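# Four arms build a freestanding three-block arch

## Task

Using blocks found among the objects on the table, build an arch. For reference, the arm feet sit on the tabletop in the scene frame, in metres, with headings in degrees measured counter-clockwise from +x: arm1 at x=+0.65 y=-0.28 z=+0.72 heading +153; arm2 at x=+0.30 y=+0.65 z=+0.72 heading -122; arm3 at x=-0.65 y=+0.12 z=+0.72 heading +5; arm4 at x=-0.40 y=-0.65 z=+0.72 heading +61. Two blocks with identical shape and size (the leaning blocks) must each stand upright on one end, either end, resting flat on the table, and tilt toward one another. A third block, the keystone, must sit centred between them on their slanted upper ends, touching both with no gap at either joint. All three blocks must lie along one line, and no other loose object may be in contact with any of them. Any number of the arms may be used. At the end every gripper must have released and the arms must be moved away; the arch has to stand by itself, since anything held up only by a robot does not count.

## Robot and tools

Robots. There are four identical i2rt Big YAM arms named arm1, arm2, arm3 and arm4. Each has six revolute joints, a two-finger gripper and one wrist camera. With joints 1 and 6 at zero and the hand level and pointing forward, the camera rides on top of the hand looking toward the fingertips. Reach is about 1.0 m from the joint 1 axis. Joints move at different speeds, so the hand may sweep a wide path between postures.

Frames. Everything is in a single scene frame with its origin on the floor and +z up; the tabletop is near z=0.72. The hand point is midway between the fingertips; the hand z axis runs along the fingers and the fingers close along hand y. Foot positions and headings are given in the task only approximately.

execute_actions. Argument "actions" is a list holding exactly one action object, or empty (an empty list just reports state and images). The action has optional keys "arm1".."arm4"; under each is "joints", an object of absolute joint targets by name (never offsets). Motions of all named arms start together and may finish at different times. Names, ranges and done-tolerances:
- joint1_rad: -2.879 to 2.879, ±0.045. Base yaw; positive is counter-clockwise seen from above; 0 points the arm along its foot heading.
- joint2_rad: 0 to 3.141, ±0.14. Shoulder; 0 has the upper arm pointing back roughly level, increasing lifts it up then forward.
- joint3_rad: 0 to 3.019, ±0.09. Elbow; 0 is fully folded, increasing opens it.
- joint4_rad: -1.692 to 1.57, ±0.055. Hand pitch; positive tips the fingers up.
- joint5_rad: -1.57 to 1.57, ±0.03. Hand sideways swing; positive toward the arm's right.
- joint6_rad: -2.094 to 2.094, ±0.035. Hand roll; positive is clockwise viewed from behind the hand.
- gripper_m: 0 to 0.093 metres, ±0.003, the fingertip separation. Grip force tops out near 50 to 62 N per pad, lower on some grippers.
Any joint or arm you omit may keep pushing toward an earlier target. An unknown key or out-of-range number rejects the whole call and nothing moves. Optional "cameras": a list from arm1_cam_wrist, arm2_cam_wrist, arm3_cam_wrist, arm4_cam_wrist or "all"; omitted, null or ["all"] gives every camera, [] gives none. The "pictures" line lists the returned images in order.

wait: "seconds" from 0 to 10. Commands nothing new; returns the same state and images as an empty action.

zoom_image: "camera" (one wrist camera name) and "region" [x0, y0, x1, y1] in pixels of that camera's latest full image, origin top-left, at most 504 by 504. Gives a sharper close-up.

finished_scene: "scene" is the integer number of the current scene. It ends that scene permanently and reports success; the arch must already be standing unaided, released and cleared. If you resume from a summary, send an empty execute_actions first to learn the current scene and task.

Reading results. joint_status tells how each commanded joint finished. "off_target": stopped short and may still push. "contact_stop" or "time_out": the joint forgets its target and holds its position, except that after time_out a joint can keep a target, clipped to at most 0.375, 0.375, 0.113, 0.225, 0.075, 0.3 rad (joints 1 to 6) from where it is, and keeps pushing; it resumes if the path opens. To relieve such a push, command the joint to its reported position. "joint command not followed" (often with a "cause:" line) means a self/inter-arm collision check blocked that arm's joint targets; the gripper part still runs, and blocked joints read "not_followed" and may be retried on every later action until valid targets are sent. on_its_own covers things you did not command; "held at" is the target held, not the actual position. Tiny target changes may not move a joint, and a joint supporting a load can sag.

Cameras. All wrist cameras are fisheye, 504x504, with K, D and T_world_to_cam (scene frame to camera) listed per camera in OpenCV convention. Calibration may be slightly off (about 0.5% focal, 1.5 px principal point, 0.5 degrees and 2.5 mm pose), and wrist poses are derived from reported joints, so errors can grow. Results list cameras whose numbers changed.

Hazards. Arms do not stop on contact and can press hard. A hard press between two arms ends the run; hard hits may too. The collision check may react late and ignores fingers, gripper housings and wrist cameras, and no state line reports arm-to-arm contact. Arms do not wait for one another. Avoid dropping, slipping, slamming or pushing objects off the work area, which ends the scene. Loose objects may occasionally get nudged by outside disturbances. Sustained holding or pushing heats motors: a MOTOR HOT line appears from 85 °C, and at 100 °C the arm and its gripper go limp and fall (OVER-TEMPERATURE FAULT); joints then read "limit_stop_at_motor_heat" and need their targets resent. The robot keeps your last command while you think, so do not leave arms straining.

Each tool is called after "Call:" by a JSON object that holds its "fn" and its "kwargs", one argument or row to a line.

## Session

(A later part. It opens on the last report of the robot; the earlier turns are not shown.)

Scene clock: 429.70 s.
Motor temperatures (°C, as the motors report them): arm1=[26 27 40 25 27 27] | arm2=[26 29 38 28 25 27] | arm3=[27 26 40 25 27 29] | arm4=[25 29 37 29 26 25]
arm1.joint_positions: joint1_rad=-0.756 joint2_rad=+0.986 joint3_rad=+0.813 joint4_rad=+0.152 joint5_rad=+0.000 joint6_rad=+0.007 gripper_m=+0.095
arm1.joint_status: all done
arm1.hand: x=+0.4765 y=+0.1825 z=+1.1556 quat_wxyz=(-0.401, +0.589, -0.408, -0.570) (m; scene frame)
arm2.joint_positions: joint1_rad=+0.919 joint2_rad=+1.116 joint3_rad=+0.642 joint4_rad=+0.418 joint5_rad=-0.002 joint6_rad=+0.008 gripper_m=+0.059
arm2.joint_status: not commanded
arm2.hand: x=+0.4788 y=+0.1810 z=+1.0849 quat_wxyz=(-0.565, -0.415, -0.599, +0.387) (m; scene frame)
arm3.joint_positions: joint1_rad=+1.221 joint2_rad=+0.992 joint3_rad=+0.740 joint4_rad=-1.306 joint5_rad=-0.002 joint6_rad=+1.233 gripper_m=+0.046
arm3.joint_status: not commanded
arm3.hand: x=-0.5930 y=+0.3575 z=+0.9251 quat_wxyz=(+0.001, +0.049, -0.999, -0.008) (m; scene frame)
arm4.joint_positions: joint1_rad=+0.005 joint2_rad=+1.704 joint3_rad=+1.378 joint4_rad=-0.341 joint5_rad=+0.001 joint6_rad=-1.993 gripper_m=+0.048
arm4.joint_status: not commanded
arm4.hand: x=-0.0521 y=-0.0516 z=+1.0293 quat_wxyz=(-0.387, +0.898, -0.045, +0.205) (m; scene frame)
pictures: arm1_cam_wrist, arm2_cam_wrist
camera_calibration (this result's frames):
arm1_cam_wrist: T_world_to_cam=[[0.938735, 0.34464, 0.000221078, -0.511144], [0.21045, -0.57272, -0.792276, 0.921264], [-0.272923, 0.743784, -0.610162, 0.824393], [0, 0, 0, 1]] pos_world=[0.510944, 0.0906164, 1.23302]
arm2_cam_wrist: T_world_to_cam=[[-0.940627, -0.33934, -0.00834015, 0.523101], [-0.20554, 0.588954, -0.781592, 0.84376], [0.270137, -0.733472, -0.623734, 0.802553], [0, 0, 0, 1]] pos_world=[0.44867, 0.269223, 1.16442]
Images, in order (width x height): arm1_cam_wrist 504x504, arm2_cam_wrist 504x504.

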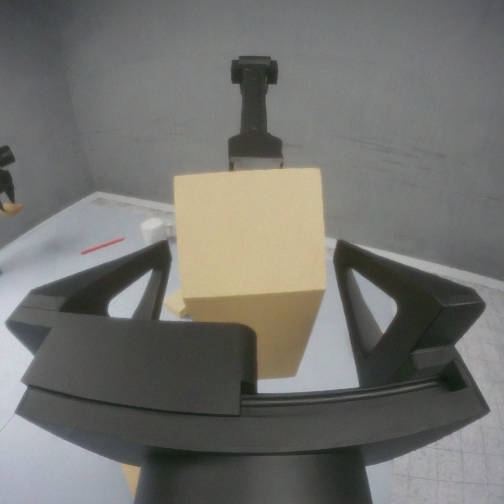

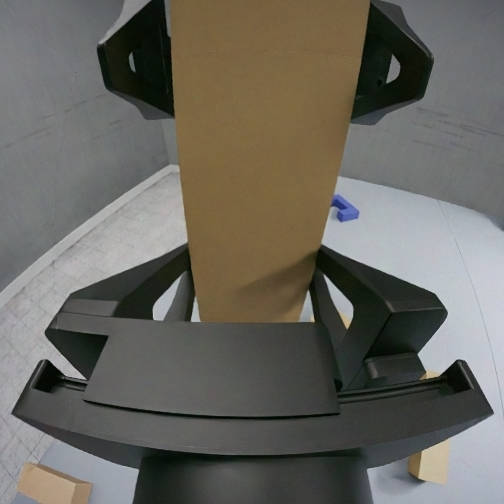

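Call:
{"fn": "execute_actions", "kwargs": {
  "actions": [
    {"arm3":{"joints":{"joint1_rad":0.0,"joint4_rad":-0.75}}}
  ],
  "cameras": ["arm3_cam_wrist","arm4_cam_wrist"]
}}

Scene clock: 445.27 s.
Motor temperatures (°C, as the motors report them): arm1=[26 27 41 25 27 27] | arm2=[26 29 39 29 25 27] | arm3=[27 26 40 25 27 29] | arm4=[25 29 37 29 26 25]
arm1.joint_positions: joint1_rad=-0.756 joint2_rad=+0.986 joint3_rad=+0.813 joint4_rad=+0.152 joint5_rad=+0.000 joint6_rad=+0.007 gripper_m=+0.095
arm1.joint_status: not commanded
arm1.hand: x=+0.4765 y=+0.1825 z=+1.1556 quat_wxyz=(-0.401, +0.589, -0.408, -0.570) (m; scene frame)
arm2.joint_positions: joint1_rad=+0.919 joint2_rad=+1.116 joint3_rad=+0.642 joint4_rad=+0.418 joint5_rad=-0.002 joint6_rad=+0.008 gripper_m=+0.059
arm2.joint_status: not commanded
arm2.hand: x=+0.4788 y=+0.1810 z=+1.0849 quat_wxyz=(-0.565, -0.415, -0.599, +0.387) (m; scene frame)
arm3.joint_positions: joint1_rad=+0.008 joint2_rad=+0.995 joint3_rad=+0.740 joint4_rad=-0.773 joint5_rad=+0.001 joint6_rad=+1.233 gripper_m=+0.046
arm3.joint_status: all done
arm3.hand: x=-0.2844 y=+0.1627 z=+0.9578 quat_wxyz=(-0.207, -0.510, -0.818, -0.167) (m; scene frame)
arm4.joint_positions: joint1_rad=+0.005 joint2_rad=+1.704 joint3_rad=+1.378 joint4_rad=-0.341 joint5_rad=+0.001 joint6_rad=-1.993 gripper_m=+0.048
arm4.joint_status: not commanded
arm4.hand: x=-0.0521 y=-0.0516 z=+1.0293 quat_wxyz=(-0.387, +0.898, -0.045, +0.205) (m; scene frame)
pictures: arm3_cam_wrist, arm4_cam_wrist
camera_calibration (this result's frames):
arm3_cam_wrist: T_world_to_cam=[[-0.766153, -0.421901, -0.484777, 0.312808], [-0.618116, 0.690235, 0.376175, -0.647454], [0.175901, 0.587856, -0.78961, 0.833994], [0, 0, 0, 1]] pos_world=[-0.307243, 0.0886014, 1.05373]
arm4_cam_wrist: T_world_to_cam=[[-0.0730024, 0.694585, 0.715697, -0.700145], [0.509079, -0.591132, 0.625621, -0.642843], [0.857618, 0.410018, -0.310444, 0.512484], [0, 0, 0, 1]] pos_world=[-0.16337, -0.103823, 1.06237]
Images, in order (width x height): arm3_cam_wrist 504x504, arm4_cam_wrist 504x504.

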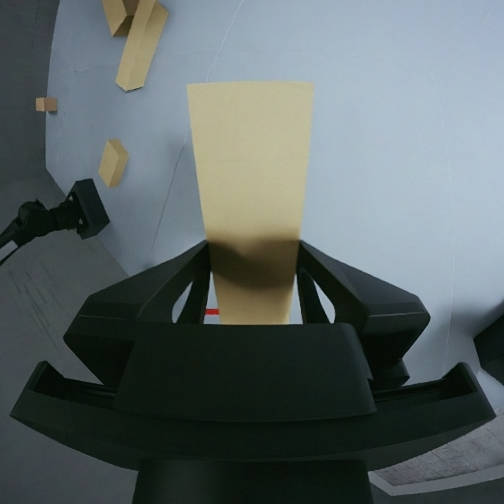

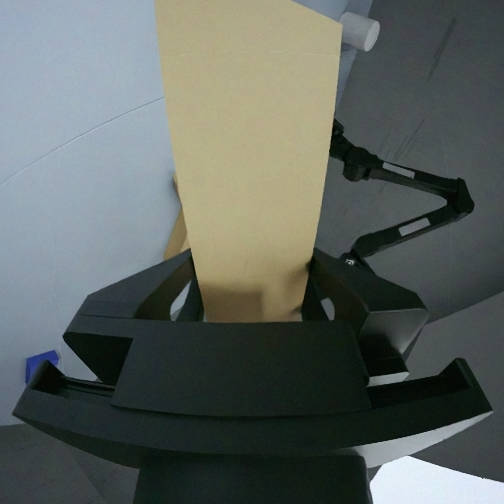

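Call:
{"fn": "execute_actions", "kwargs": {
  "actions": [
    {"arm1":{"joints":{"joint2_rad":0.45,"joint3_rad":0.6,"joint4_rad":-0.1}}}
  ],
  "cameras": []
}}

Call:
{"fn": "execute_actions", "kwargs": {
  "actions": [
    {"arm2":{"joints":{"joint5_rad":1.3}}}
  ],
  "cameras": ["arm1_cam_wrist"]
}}

Scene clock: 464.63 s.
Motor temperatures (°C, as the motors report them): arm1=[26 27 42 26 27 27] | arm2=[26 29 40 29 25 27] | arm3=[27 26 41 25 27 29] | arm4=[25 29 38 29 26 25]
arm1.joint_positions: joint1_rad=-0.756 joint2_rad=+0.445 joint3_rad=+0.588 joint4_rad=-0.091 joint5_rad=+0.000 joint6_rad=+0.007 gripper_m=+0.095
arm1.joint_status: all done
arm1.hand: x=+0.5310 y=+0.0337 z=+1.1662 quat_wxyz=(-0.416, +0.568, -0.393, -0.591) (m; scene frame)
arm2.joint_positions: joint1_rad=+0.919 joint2_rad=+1.116 joint3_rad=+0.642 joint4_rad=+0.418 joint5_rad=-0.002 joint6_rad=+0.008 gripper_m=+0.059
arm2.joint_status: not commanded
arm2.hand: x=+0.4788 y=+0.1810 z=+1.0849 quat_wxyz=(-0.565, -0.415, -0.599, +0.387) (m; scene frame)
arm3.joint_positions: joint1_rad=+0.008 joint2_rad=+0.995 joint3_rad=+0.740 joint4_rad=-0.773 joint5_rad=+0.001 joint6_rad=+1.233 gripper_m=+0.046
arm3.joint_status: not commanded
arm3.hand: x=-0.2844 y=+0.1627 z=+0.9578 quat_wxyz=(-0.207, -0.510, -0.818, -0.167) (m; scene frame)
arm4.joint_positions: joint1_rad=+0.005 joint2_rad=+1.704 joint3_rad=+1.378 joint4_rad=-0.341 joint5_rad=+0.001 joint6_rad=-1.993 gripper_m=+0.048
arm4.joint_status: not commanded
arm4.hand: x=-0.0521 y=-0.0516 z=+1.0293 quat_wxyz=(-0.387, +0.898, -0.045, +0.205) (m; scene frame)
pictures: none
No camera images: the call's "cameras" was empty. Leave "cameras" out to get every camera's image.

Scene clock: 466.27 s.
Motor temperatures (°C, as the motors report them): arm1=[26 27 41 26 27 27] | arm2=[26 29 40 29 25 27] | arm3=[27 26 41 25 27 29] | arm4=[25 29 38 29 26 25]
arm1.joint_positions: joint1_rad=-0.756 joint2_rad=+0.445 joint3_rad=+0.588 joint4_rad=-0.091 joint5_rad=+0.000 joint6_rad=+0.007 gripper_m=+0.095
arm1.joint_status: not commanded
arm1.hand: x=+0.5310 y=+0.0337 z=+1.1662 quat_wxyz=(-0.416, +0.568, -0.393, -0.591) (m; scene frame)
arm2.joint_positions: joint1_rad=+0.919 joint2_rad=+1.116 joint3_rad=+0.642 joint4_rad=+0.427 joint5_rad=+1.297 joint6_rad=+0.001 gripper_m=+0.059
arm2.joint_status: all done
arm2.hand: x=+0.2794 y=+0.2393 z=+1.0941 quat_wxyz=(-0.202, -0.670, -0.239, +0.673) (m; scene frame)
arm3.joint_positions: joint1_rad=+0.008 joint2_rad=+0.995 joint3_rad=+0.740 joint4_rad=-0.773 joint5_rad=+0.001 joint6_rad=+1.233 gripper_m=+0.046
arm3.joint_status: not commanded
arm3.hand: x=-0.2844 y=+0.1627 z=+0.9578 quat_wxyz=(-0.207, -0.510, -0.818, -0.167) (m; scene frame)
arm4.joint_positions: joint1_rad=+0.005 joint2_rad=+1.704 joint3_rad=+1.378 joint4_rad=-0.341 joint5_rad=+0.001 joint6_rad=-1.993 gripper_m=+0.048
arm4.joint_status: not commanded
arm4.hand: x=-0.0521 y=-0.0516 z=+1.0293 quat_wxyz=(-0.387, +0.898, -0.045, +0.205) (m; scene frame)
pictures: arm1_cam_wrist
camera_calibration (this result's frames):
arm1_cam_wrist: T_world_to_cam=[[0.938386, 0.34559, 0.0002366, -0.510907], [0.190562, -0.516864, -0.834589, 0.890956], [-0.288303, 0.783211, -0.550874, 0.894186], [0, 0, 0, 1]] pos_world=[0.567442, -0.0632684, 1.23629]
Images, in order (width x height): arm1_cam_wrist 504x504.

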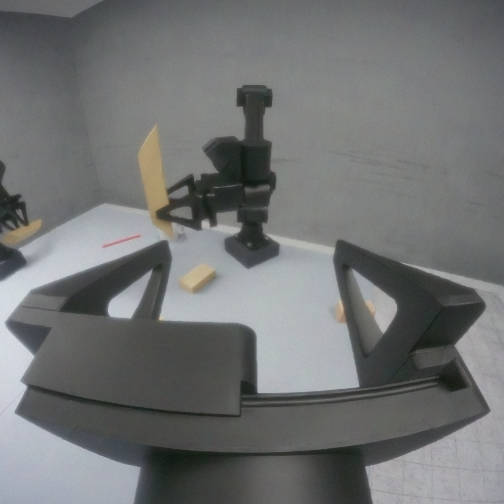

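Call:
{"fn": "zoom_image", "kwargs": {
  "camera": "arm1_cam_wrist",
  "region": [110, 100, 270, 260]
}}

Region (110, 100, 270, 260) of arm1_cam_wrist's 504x504 image, scaled by 3.150, with more detail than that image has.

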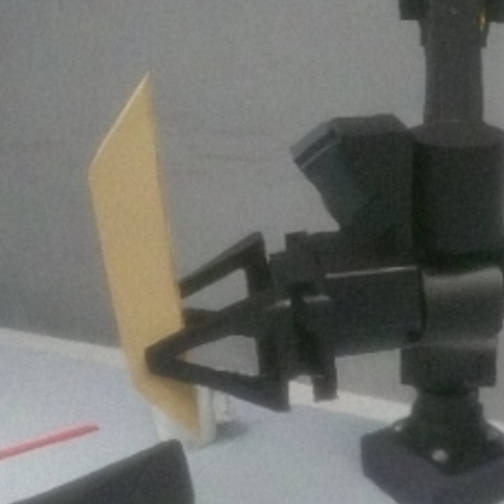

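Call:
{"fn": "execute_actions", "kwargs": {
  "actions": [
    {"arm2":{"joints":{"joint5_rad":0,"joint1_rad":0.68,"joint3_rad":0.83,"joint4_rad":-1.2}},"arm3":{"joints":{"joint1_rad":1.225,"joint4_rad":-1.3}}}
  ],
  "cameras": []
}}

Call:
{"fn": "execute_actions", "kwargs": {
  "actions": [
    {"arm2":{"joints":{"joint2_rad":1.361,"joint3_rad":0.82,"joint4_rad":-1.02}},"arm3":{"joints":{"joint2_rad":1.33,"joint3_rad":0.54,"joint4_rad":-0.78}}}
  ],
  "cameras": []
}}

Call:
{"fn": "execute_actions", "kwargs": {
  "actions": [
    {"arm2":{"joints":{"joint2_rad":1.52,"joint3_rad":0.72,"joint4_rad":-0.75}},"arm3":{"joints":{"joint2_rad":1.425,"joint3_rad":0.50,"joint4_rad":-0.64}}}
  ],
  "cameras": ["arm2_cam_wrist"]
}}

Scene clock: 490.40 s.
Motor temperatures (°C, as the motors report them): arm1=[26 27 40 25 27 27] | arm2=[26 29 41 29 25 27] | arm3=[27 26 41 25 27 29] | arm4=[25 29 38 29 26 25]
arm1.joint_positions: joint1_rad=-0.756 joint2_rad=+0.445 joint3_rad=+0.588 joint4_rad=-0.091 joint5_rad=+0.000 joint6_rad=+0.007 gripper_m=+0.095
arm1.joint_status: not commanded
arm1.hand: x=+0.5310 y=+0.0337 z=+1.1662 quat_wxyz=(-0.416, +0.568, -0.393, -0.591) (m; scene frame)
arm2.joint_positions: joint1_rad=+0.675 joint2_rad=+1.110 joint3_rad=+0.793 joint4_rad=-1.193 joint5_rad=+0.002 joint6_rad=+0.001 gripper_m=+0.059
arm2.joint_status: all done
arm2.hand: x=+0.3339 y=+0.3612 z=+0.9094 quat_wxyz=(-0.019, -0.664, -0.747, +0.020) (m; scene frame)
arm3.joint_positions: joint1_rad=+1.215 joint2_rad=+0.995 joint3_rad=+0.740 joint4_rad=-1.286 joint5_rad=-0.001 joint6_rad=+1.233 gripper_m=+0.046
arm3.joint_status: all done
arm3.hand: x=-0.5902 y=+0.3618 z=+0.9245 quat_wxyz=(-0.002, +0.046, -0.999, -0.016) (m; scene frame)
arm4.joint_positions: joint1_rad=+0.005 joint2_rad=+1.704 joint3_rad=+1.378 joint4_rad=-0.341 joint5_rad=+0.001 joint6_rad=-1.993 gripper_m=+0.048
arm4.joint_status: not commanded
arm4.hand: x=-0.0521 y=-0.0516 z=+1.0293 quat_wxyz=(-0.387, +0.898, -0.045, +0.205) (m; scene frame)
pictures: none
No camera images: the call's "cameras" was empty. Leave "cameras" out to get every camera's image.

Scene clock: 491.60 s.
Motor temperatures (°C, as the motors report them): arm1=[26 27 40 25 27 27] | arm2=[26 29 41 29 25 27] | arm3=[27 26 41 25 27 29] | arm4=[25 29 38 29 26 25]
arm1.joint_positions: joint1_rad=-0.756 joint2_rad=+0.445 joint3_rad=+0.588 joint4_rad=-0.091 joint5_rad=+0.000 joint6_rad=+0.007 gripper_m=+0.095
arm1.joint_status: not commanded
arm1.hand: x=+0.5310 y=+0.0337 z=+1.1662 quat_wxyz=(-0.416, +0.568, -0.393, -0.591) (m; scene frame)
arm2.joint_positions: joint1_rad=+0.675 joint2_rad=+1.377 joint3_rad=+0.793 joint4_rad=-1.030 joint5_rad=+0.002 joint6_rad=+0.001 gripper_m=+0.059
arm2.joint_status: all done
arm2.hand: x=+0.3373 y=+0.3304 z=+0.8330 quat_wxyz=(+0.020, -0.664, -0.747, -0.014) (m; scene frame)
arm3.joint_positions: joint1_rad=+1.215 joint2_rad=+1.333 joint3_rad=+0.524 joint4_rad=-0.796 joint5_rad=-0.001 joint6_rad=+1.233 gripper_m=+0.046
arm3.joint_status: all done
arm3.hand: x=-0.5900 y=+0.3659 z=+0.7735 quat_wxyz=(+0.008, +0.046, -0.999, +0.016) (m; scene frame)
arm4.joint_positions: joint1_rad=+0.005 joint2_rad=+1.704 joint3_rad=+1.378 joint4_rad=-0.341 joint5_rad=+0.001 joint6_rad=-1.993 gripper_m=+0.048
arm4.joint_status: not commanded
arm4.hand: x=-0.0521 y=-0.0516 z=+1.0293 quat_wxyz=(-0.387, +0.898, -0.045, +0.205) (m; scene frame)
pictures: none
No camera images: the call's "cameras" was empty. Leave "cameras" out to get every camera's image.

Scene clock: 492.60 s.
Motor temperatures (°C, as the motors report them): arm1=[26 27 40 25 27 27] | arm2=[26 29 40 29 25 27] | arm3=[27 26 41 25 27 29] | arm4=[25 29 38 29 26 25]
arm1.joint_positions: joint1_rad=-0.756 joint2_rad=+0.445 joint3_rad=+0.588 joint4_rad=-0.091 joint5_rad=+0.000 joint6_rad=+0.007 gripper_m=+0.095
arm1.joint_status: not commanded
arm1.hand: x=+0.5310 y=+0.0337 z=+1.1662 quat_wxyz=(-0.416, +0.568, -0.393, -0.591) (m; scene frame)
arm2.joint_positions: joint1_rad=+0.675 joint2_rad=+1.533 joint3_rad=+0.703 joint4_rad=-0.761 joint5_rad=+0.002 joint6_rad=+0.001 gripper_m=+0.059
arm2.joint_status: all done
arm2.hand: x=+0.3376 y=+0.3260 z=+0.7578 quat_wxyz=(+0.011, -0.665, -0.747, -0.006) (m; scene frame)
arm3.joint_positions: joint1_rad=+1.215 joint2_rad=+1.426 joint3_rad=+0.495 joint4_rad=-0.656 joint5_rad=-0.001 joint6_rad=+1.233 gripper_m=+0.046
arm3.joint_status: all done
arm3.hand: x=-0.5890 y=+0.3708 z=+0.7442 quat_wxyz=(+0.005, +0.046, -0.999, +0.007) (m; scene frame)
arm4.joint_positions: joint1_rad=+0.005 joint2_rad=+1.704 joint3_rad=+1.378 joint4_rad=-0.341 joint5_rad=+0.001 joint6_rad=-1.993 gripper_m=+0.048
arm4.joint_status: not commanded
arm4.hand: x=-0.0521 y=-0.0516 z=+1.0293 quat_wxyz=(-0.387, +0.898, -0.045, +0.205) (m; scene frame)
pictures: arm2_cam_wrist
camera_calibration (this result's frames):
arm2_cam_wrist: T_world_to_cam=[[-0.99334, -0.112993, 0.0225419, 0.357387], [-0.0775425, 0.800302, 0.594562, -0.681281], [-0.0852217, 0.588854, -0.803734, 0.568286], [0, 0, 0, 1]] pos_world=[0.350609, 0.250975, 0.853758]
Images, in order (width x height): arm2_cam_wrist 504x504.

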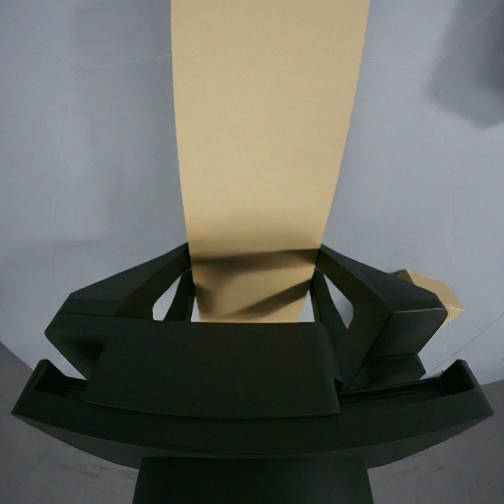

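Call:
{"fn": "execute_actions", "kwargs": {
  "actions": [
    {"arm2":{"joints":{"gripper_m":0.093}},"arm3":{"joints":{"gripper_m":0.093}}}
  ],
  "cameras": []
}}

Call:
{"fn": "execute_actions", "kwargs": {
  "actions": [
    {"arm2":{"joints":{"joint2_rad":1.635,"joint3_rad":0.86,"joint4_rad":-0.76}},"arm3":{"joints":{"joint2_rad":0.9,"joint3_rad":0.65,"joint4_rad":-1.3}}}
  ],
  "cameras": []
}}

Call:
{"fn": "execute_actions", "kwargs": {
  "actions": [
    {"arm2":{"joints":{"gripper_m":0.04}}}
  ],
  "cameras": ["arm2_cam_wrist"]
}}

Scene clock: 503.70 s.
Motor temperatures (°C, as the motors report them): arm1=[26 27 40 25 27 27] | arm2=[26 29 39 28 25 27] | arm3=[27 26 39 25 27 29] | arm4=[25 29 39 29 26 25]
arm1.joint_positions: joint1_rad=-0.756 joint2_rad=+0.445 joint3_rad=+0.588 joint4_rad=-0.091 joint5_rad=+0.000 joint6_rad=+0.007 gripper_m=+0.095
arm1.joint_status: not commanded
arm1.hand: x=+0.5310 y=+0.0337 z=+1.1662 quat_wxyz=(-0.416, +0.568, -0.393, -0.591) (m; scene frame)
arm2.joint_positions: joint1_rad=+0.675 joint2_rad=+1.528 joint3_rad=+0.703 joint4_rad=-0.760 joint5_rad=+0.002 joint6_rad=+0.001 gripper_m=+0.093
arm2.joint_status: all done
arm2.hand: x=+0.3377 y=+0.3251 z=+0.7594 quat_wxyz=(+0.009, -0.665, -0.747, -0.004) (m; scene frame)
arm3.joint_positions: joint1_rad=+1.215 joint2_rad=+1.426 joint3_rad=+0.495 joint4_rad=-0.656 joint5_rad=-0.001 joint6_rad=+1.233 gripper_m=+0.093
arm3.joint_status: all done
arm3.hand: x=-0.5890 y=+0.3708 z=+0.7442 quat_wxyz=(+0.005, +0.046, -0.999, +0.007) (m; scene frame)
arm4.joint_positions: joint1_rad=+0.005 joint2_rad=+1.704 joint3_rad=+1.378 joint4_rad=-0.341 joint5_rad=+0.001 joint6_rad=-1.993 gripper_m=+0.048
arm4.joint_status: not commanded
arm4.hand: x=-0.0521 y=-0.0516 z=+1.0293 quat_wxyz=(-0.387, +0.898, -0.045, +0.205) (m; scene frame)
pictures: none
No camera images: the call's "cameras" was empty. Leave "cameras" out to get every camera's image.

Scene clock: 505.03 s.
Motor temperatures (°C, as the motors report them): arm1=[26 27 40 25 27 27] | arm2=[26 29 39 28 25 27] | arm3=[27 26 40 25 27 29] | arm4=[25 29 39 29 26 25]
arm1.joint_positions: joint1_rad=-0.756 joint2_rad=+0.445 joint3_rad=+0.588 joint4_rad=-0.091 joint5_rad=+0.000 joint6_rad=+0.007 gripper_m=+0.095
arm1.joint_status: not commanded
arm1.hand: x=+0.5310 y=+0.0337 z=+1.1662 quat_wxyz=(-0.416, +0.568, -0.393, -0.591) (m; scene frame)
arm2.joint_positions: joint1_rad=+0.675 joint2_rad=+1.634 joint3_rad=+0.838 joint4_rad=-0.760 joint5_rad=+0.002 joint6_rad=+0.001 gripper_m=+0.093
arm2.joint_status: all done
arm2.hand: x=+0.3442 y=+0.2704 z=+0.7590 quat_wxyz=(-0.002, -0.665, -0.747, +0.005) (m; scene frame)
arm3.joint_positions: joint1_rad=+1.215 joint2_rad=+0.900 joint3_rad=+0.636 joint4_rad=-1.285 joint5_rad=-0.001 joint6_rad=+1.233 gripper_m=+0.093
arm3.joint_status: all done
arm3.hand: x=-0.5991 y=+0.3269 z=+0.9053 quat_wxyz=(+0.000, +0.046, -0.999, -0.011) (m; scene frame)
arm4.joint_positions: joint1_rad=+0.005 joint2_rad=+1.704 joint3_rad=+1.378 joint4_rad=-0.341 joint5_rad=+0.001 joint6_rad=-1.993 gripper_m=+0.048
arm4.joint_status: not commanded
arm4.hand: x=-0.0521 y=-0.0516 z=+1.0293 quat_wxyz=(-0.387, +0.898, -0.045, +0.205) (m; scene frame)
pictures: none
No camera images: the call's "cameras" was empty. Leave "cameras" out to get every camera's image.

Scene clock: 505.63 s.
Motor temperatures (°C, as the motors report them): arm1=[26 27 40 25 27 27] | arm2=[26 29 39 28 25 27] | arm3=[27 26 40 25 27 29] | arm4=[25 29 39 29 26 25]
arm1.joint_positions: joint1_rad=-0.756 joint2_rad=+0.445 joint3_rad=+0.588 joint4_rad=-0.091 joint5_rad=+0.000 joint6_rad=+0.007 gripper_m=+0.095
arm1.joint_status: not commanded
arm1.hand: x=+0.5310 y=+0.0337 z=+1.1662 quat_wxyz=(-0.416, +0.568, -0.393, -0.591) (m; scene frame)
arm2.joint_positions: joint1_rad=+0.675 joint2_rad=+1.634 joint3_rad=+0.838 joint4_rad=-0.760 joint5_rad=+0.001 joint6_rad=+0.001 gripper_m=+0.058
arm2.joint_status: gripper_m off_target (ended at +0.058, target +0.040)
arm2.hand: x=+0.3444 y=+0.2705 z=+0.7590 quat_wxyz=(-0.002, -0.665, -0.747, +0.005) (m; scene frame)
arm3.joint_positions: joint1_rad=+1.215 joint2_rad=+0.900 joint3_rad=+0.636 joint4_rad=-1.285 joint5_rad=-0.001 joint6_rad=+1.233 gripper_m=+0.093
arm3.joint_status: not commanded
arm3.hand: x=-0.5991 y=+0.3269 z=+0.9053 quat_wxyz=(+0.000, +0.046, -0.999, -0.011) (m; scene frame)
arm4.joint_positions: joint1_rad=+0.005 joint2_rad=+1.704 joint3_rad=+1.378 joint4_rad=-0.341 joint5_rad=+0.001 joint6_rad=-1.993 gripper_m=+0.048
arm4.joint_status: not commanded
arm4.hand: x=-0.0521 y=-0.0516 z=+1.0293 quat_wxyz=(-0.387, +0.898, -0.045, +0.205) (m; scene frame)
pictures: arm2_cam_wrist
camera_calibration (this result's frames):
arm2_cam_wrist: T_world_to_cam=[[-0.993382, -0.112727, 0.0220042, 0.358157], [-0.0805358, 0.820248, 0.566311, -0.619939], [-0.0818874, 0.560791, -0.823898, 0.62435], [0, 0, 0, 1]] pos_world=[0.356986, 0.198747, 0.857598]
Images, in order (width x height): arm2_cam_wrist 504x504.

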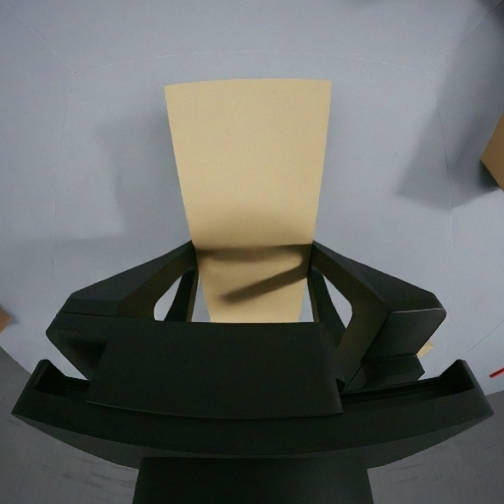

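Call:
{"fn": "execute_actions", "kwargs": {
  "actions": [
    {"arm2":{"joints":{"joint2_rad":1.0,"joint3_rad":0.75,"joint4_rad":-1.3}},"arm1":{"joints":{"joint1_rad":-0.275,"joint2_rad":1.2,"joint3_rad":1.2,"joint4_rad":-1.4,"joint6_rad":-0.082}}}
  ],
  "cameras": []
}}

Call:
{"fn": "execute_actions", "kwargs": {
  "actions": [
    {"arm1":{"joints":{"joint2_rad":1.61,"joint3_rad":1.235,"joint4_rad":-1.165}}}
  ],
  "cameras": ["arm1_cam_wrist"]
}}

Scene clock: 517.33 s.
Motor temperatures (°C, as the motors report them): arm1=[26 27 40 25 27 27] | arm2=[26 29 38 28 25 27] | arm3=[27 26 40 25 27 29] | arm4=[25 30 39 29 26 25]
arm1.joint_positions: joint1_rad=-0.276 joint2_rad=+1.210 joint3_rad=+1.144 joint4_rad=-1.389 joint5_rad=+0.000 joint6_rad=-0.070 gripper_m=+0.095
arm1.joint_status: all done
arm1.hand: x=+0.3814 y=-0.0359 z=+0.9814 quat_wxyz=(-0.025, +0.943, -0.327, -0.046) (m; scene frame)
arm2.joint_positions: joint1_rad=+0.675 joint2_rad=+1.001 joint3_rad=+0.733 joint4_rad=-1.290 joint5_rad=+0.001 joint6_rad=+0.001 gripper_m=+0.058
arm2.joint_status: all done
arm2.hand: x=+0.3288 y=+0.4067 z=+0.9136 quat_wxyz=(-0.001, -0.665, -0.747, +0.005) (m; scene frame)
arm3.joint_positions: joint1_rad=+1.215 joint2_rad=+0.900 joint3_rad=+0.636 joint4_rad=-1.285 joint5_rad=-0.001 joint6_rad=+1.233 gripper_m=+0.093
arm3.joint_status: not commanded
arm3.hand: x=-0.5991 y=+0.3269 z=+0.9053 quat_wxyz=(+0.000, +0.046, -0.999, -0.011) (m; scene frame)
arm4.joint_positions: joint1_rad=+0.005 joint2_rad=+1.704 joint3_rad=+1.378 joint4_rad=-0.341 joint5_rad=+0.001 joint6_rad=-1.993 gripper_m=+0.048
arm4.joint_status: not commanded
arm4.hand: x=-0.0521 y=-0.0516 z=+1.0293 quat_wxyz=(-0.387, +0.898, -0.045, +0.205) (m; scene frame)
pictures: none
No camera images: the call's "cameras" was empty. Leave "cameras" out to get every camera's image.

Scene clock: 518.70 s.
Motor temperatures (°C, as the motors report them): arm1=[26 27 40 25 27 27] | arm2=[26 29 38 28 25 27] | arm3=[27 26 41 25 27 29] | arm4=[25 30 39 29 26 25]
arm1.joint_positions: joint1_rad=-0.276 joint2_rad=+1.621 joint3_rad=+1.206 joint4_rad=-1.176 joint5_rad=+0.000 joint6_rad=-0.070 gripper_m=+0.095
arm1.joint_status: all done
arm1.hand: x=+0.3156 y=+0.0256 z=+0.8460 quat_wxyz=(+0.002, +0.944, -0.328, +0.018) (m; scene frame)
arm2.joint_positions: joint1_rad=+0.675 joint2_rad=+1.001 joint3_rad=+0.733 joint4_rad=-1.290 joint5_rad=+0.001 joint6_rad=+0.001 gripper_m=+0.058
arm2.joint_status: not commanded
arm2.hand: x=+0.3288 y=+0.4067 z=+0.9136 quat_wxyz=(-0.001, -0.665, -0.747, +0.005) (m; scene frame)
arm3.joint_positions: joint1_rad=+1.215 joint2_rad=+0.900 joint3_rad=+0.636 joint4_rad=-1.285 joint5_rad=-0.001 joint6_rad=+1.233 gripper_m=+0.093
arm3.joint_status: not commanded
arm3.hand: x=-0.5991 y=+0.3269 z=+0.9053 quat_wxyz=(+0.000, +0.046, -0.999, -0.011) (m; scene frame)
arm4.joint_positions: joint1_rad=+0.005 joint2_rad=+1.704 joint3_rad=+1.378 joint4_rad=-0.341 joint5_rad=+0.001 joint6_rad=-1.993 gripper_m=+0.048
arm4.joint_status: not commanded
arm4.hand: x=-0.0521 y=-0.0516 z=+1.0293 quat_wxyz=(-0.387, +0.898, -0.045, +0.205) (m; scene frame)
pictures: arm1_cam_wrist
camera_calibration (this result's frames):
arm1_cam_wrist: T_world_to_cam=[[0.625373, 0.780297, 0.00676588, -0.223832], [0.612598, -0.496303, 0.615148, -0.69963], [0.483356, -0.380552, -0.788383, 0.649187], [0, 0, 0, 1]] pos_world=[0.254782, 0.0744764, 0.943698]
Images, in order (width x height): arm1_cam_wrist 504x504.

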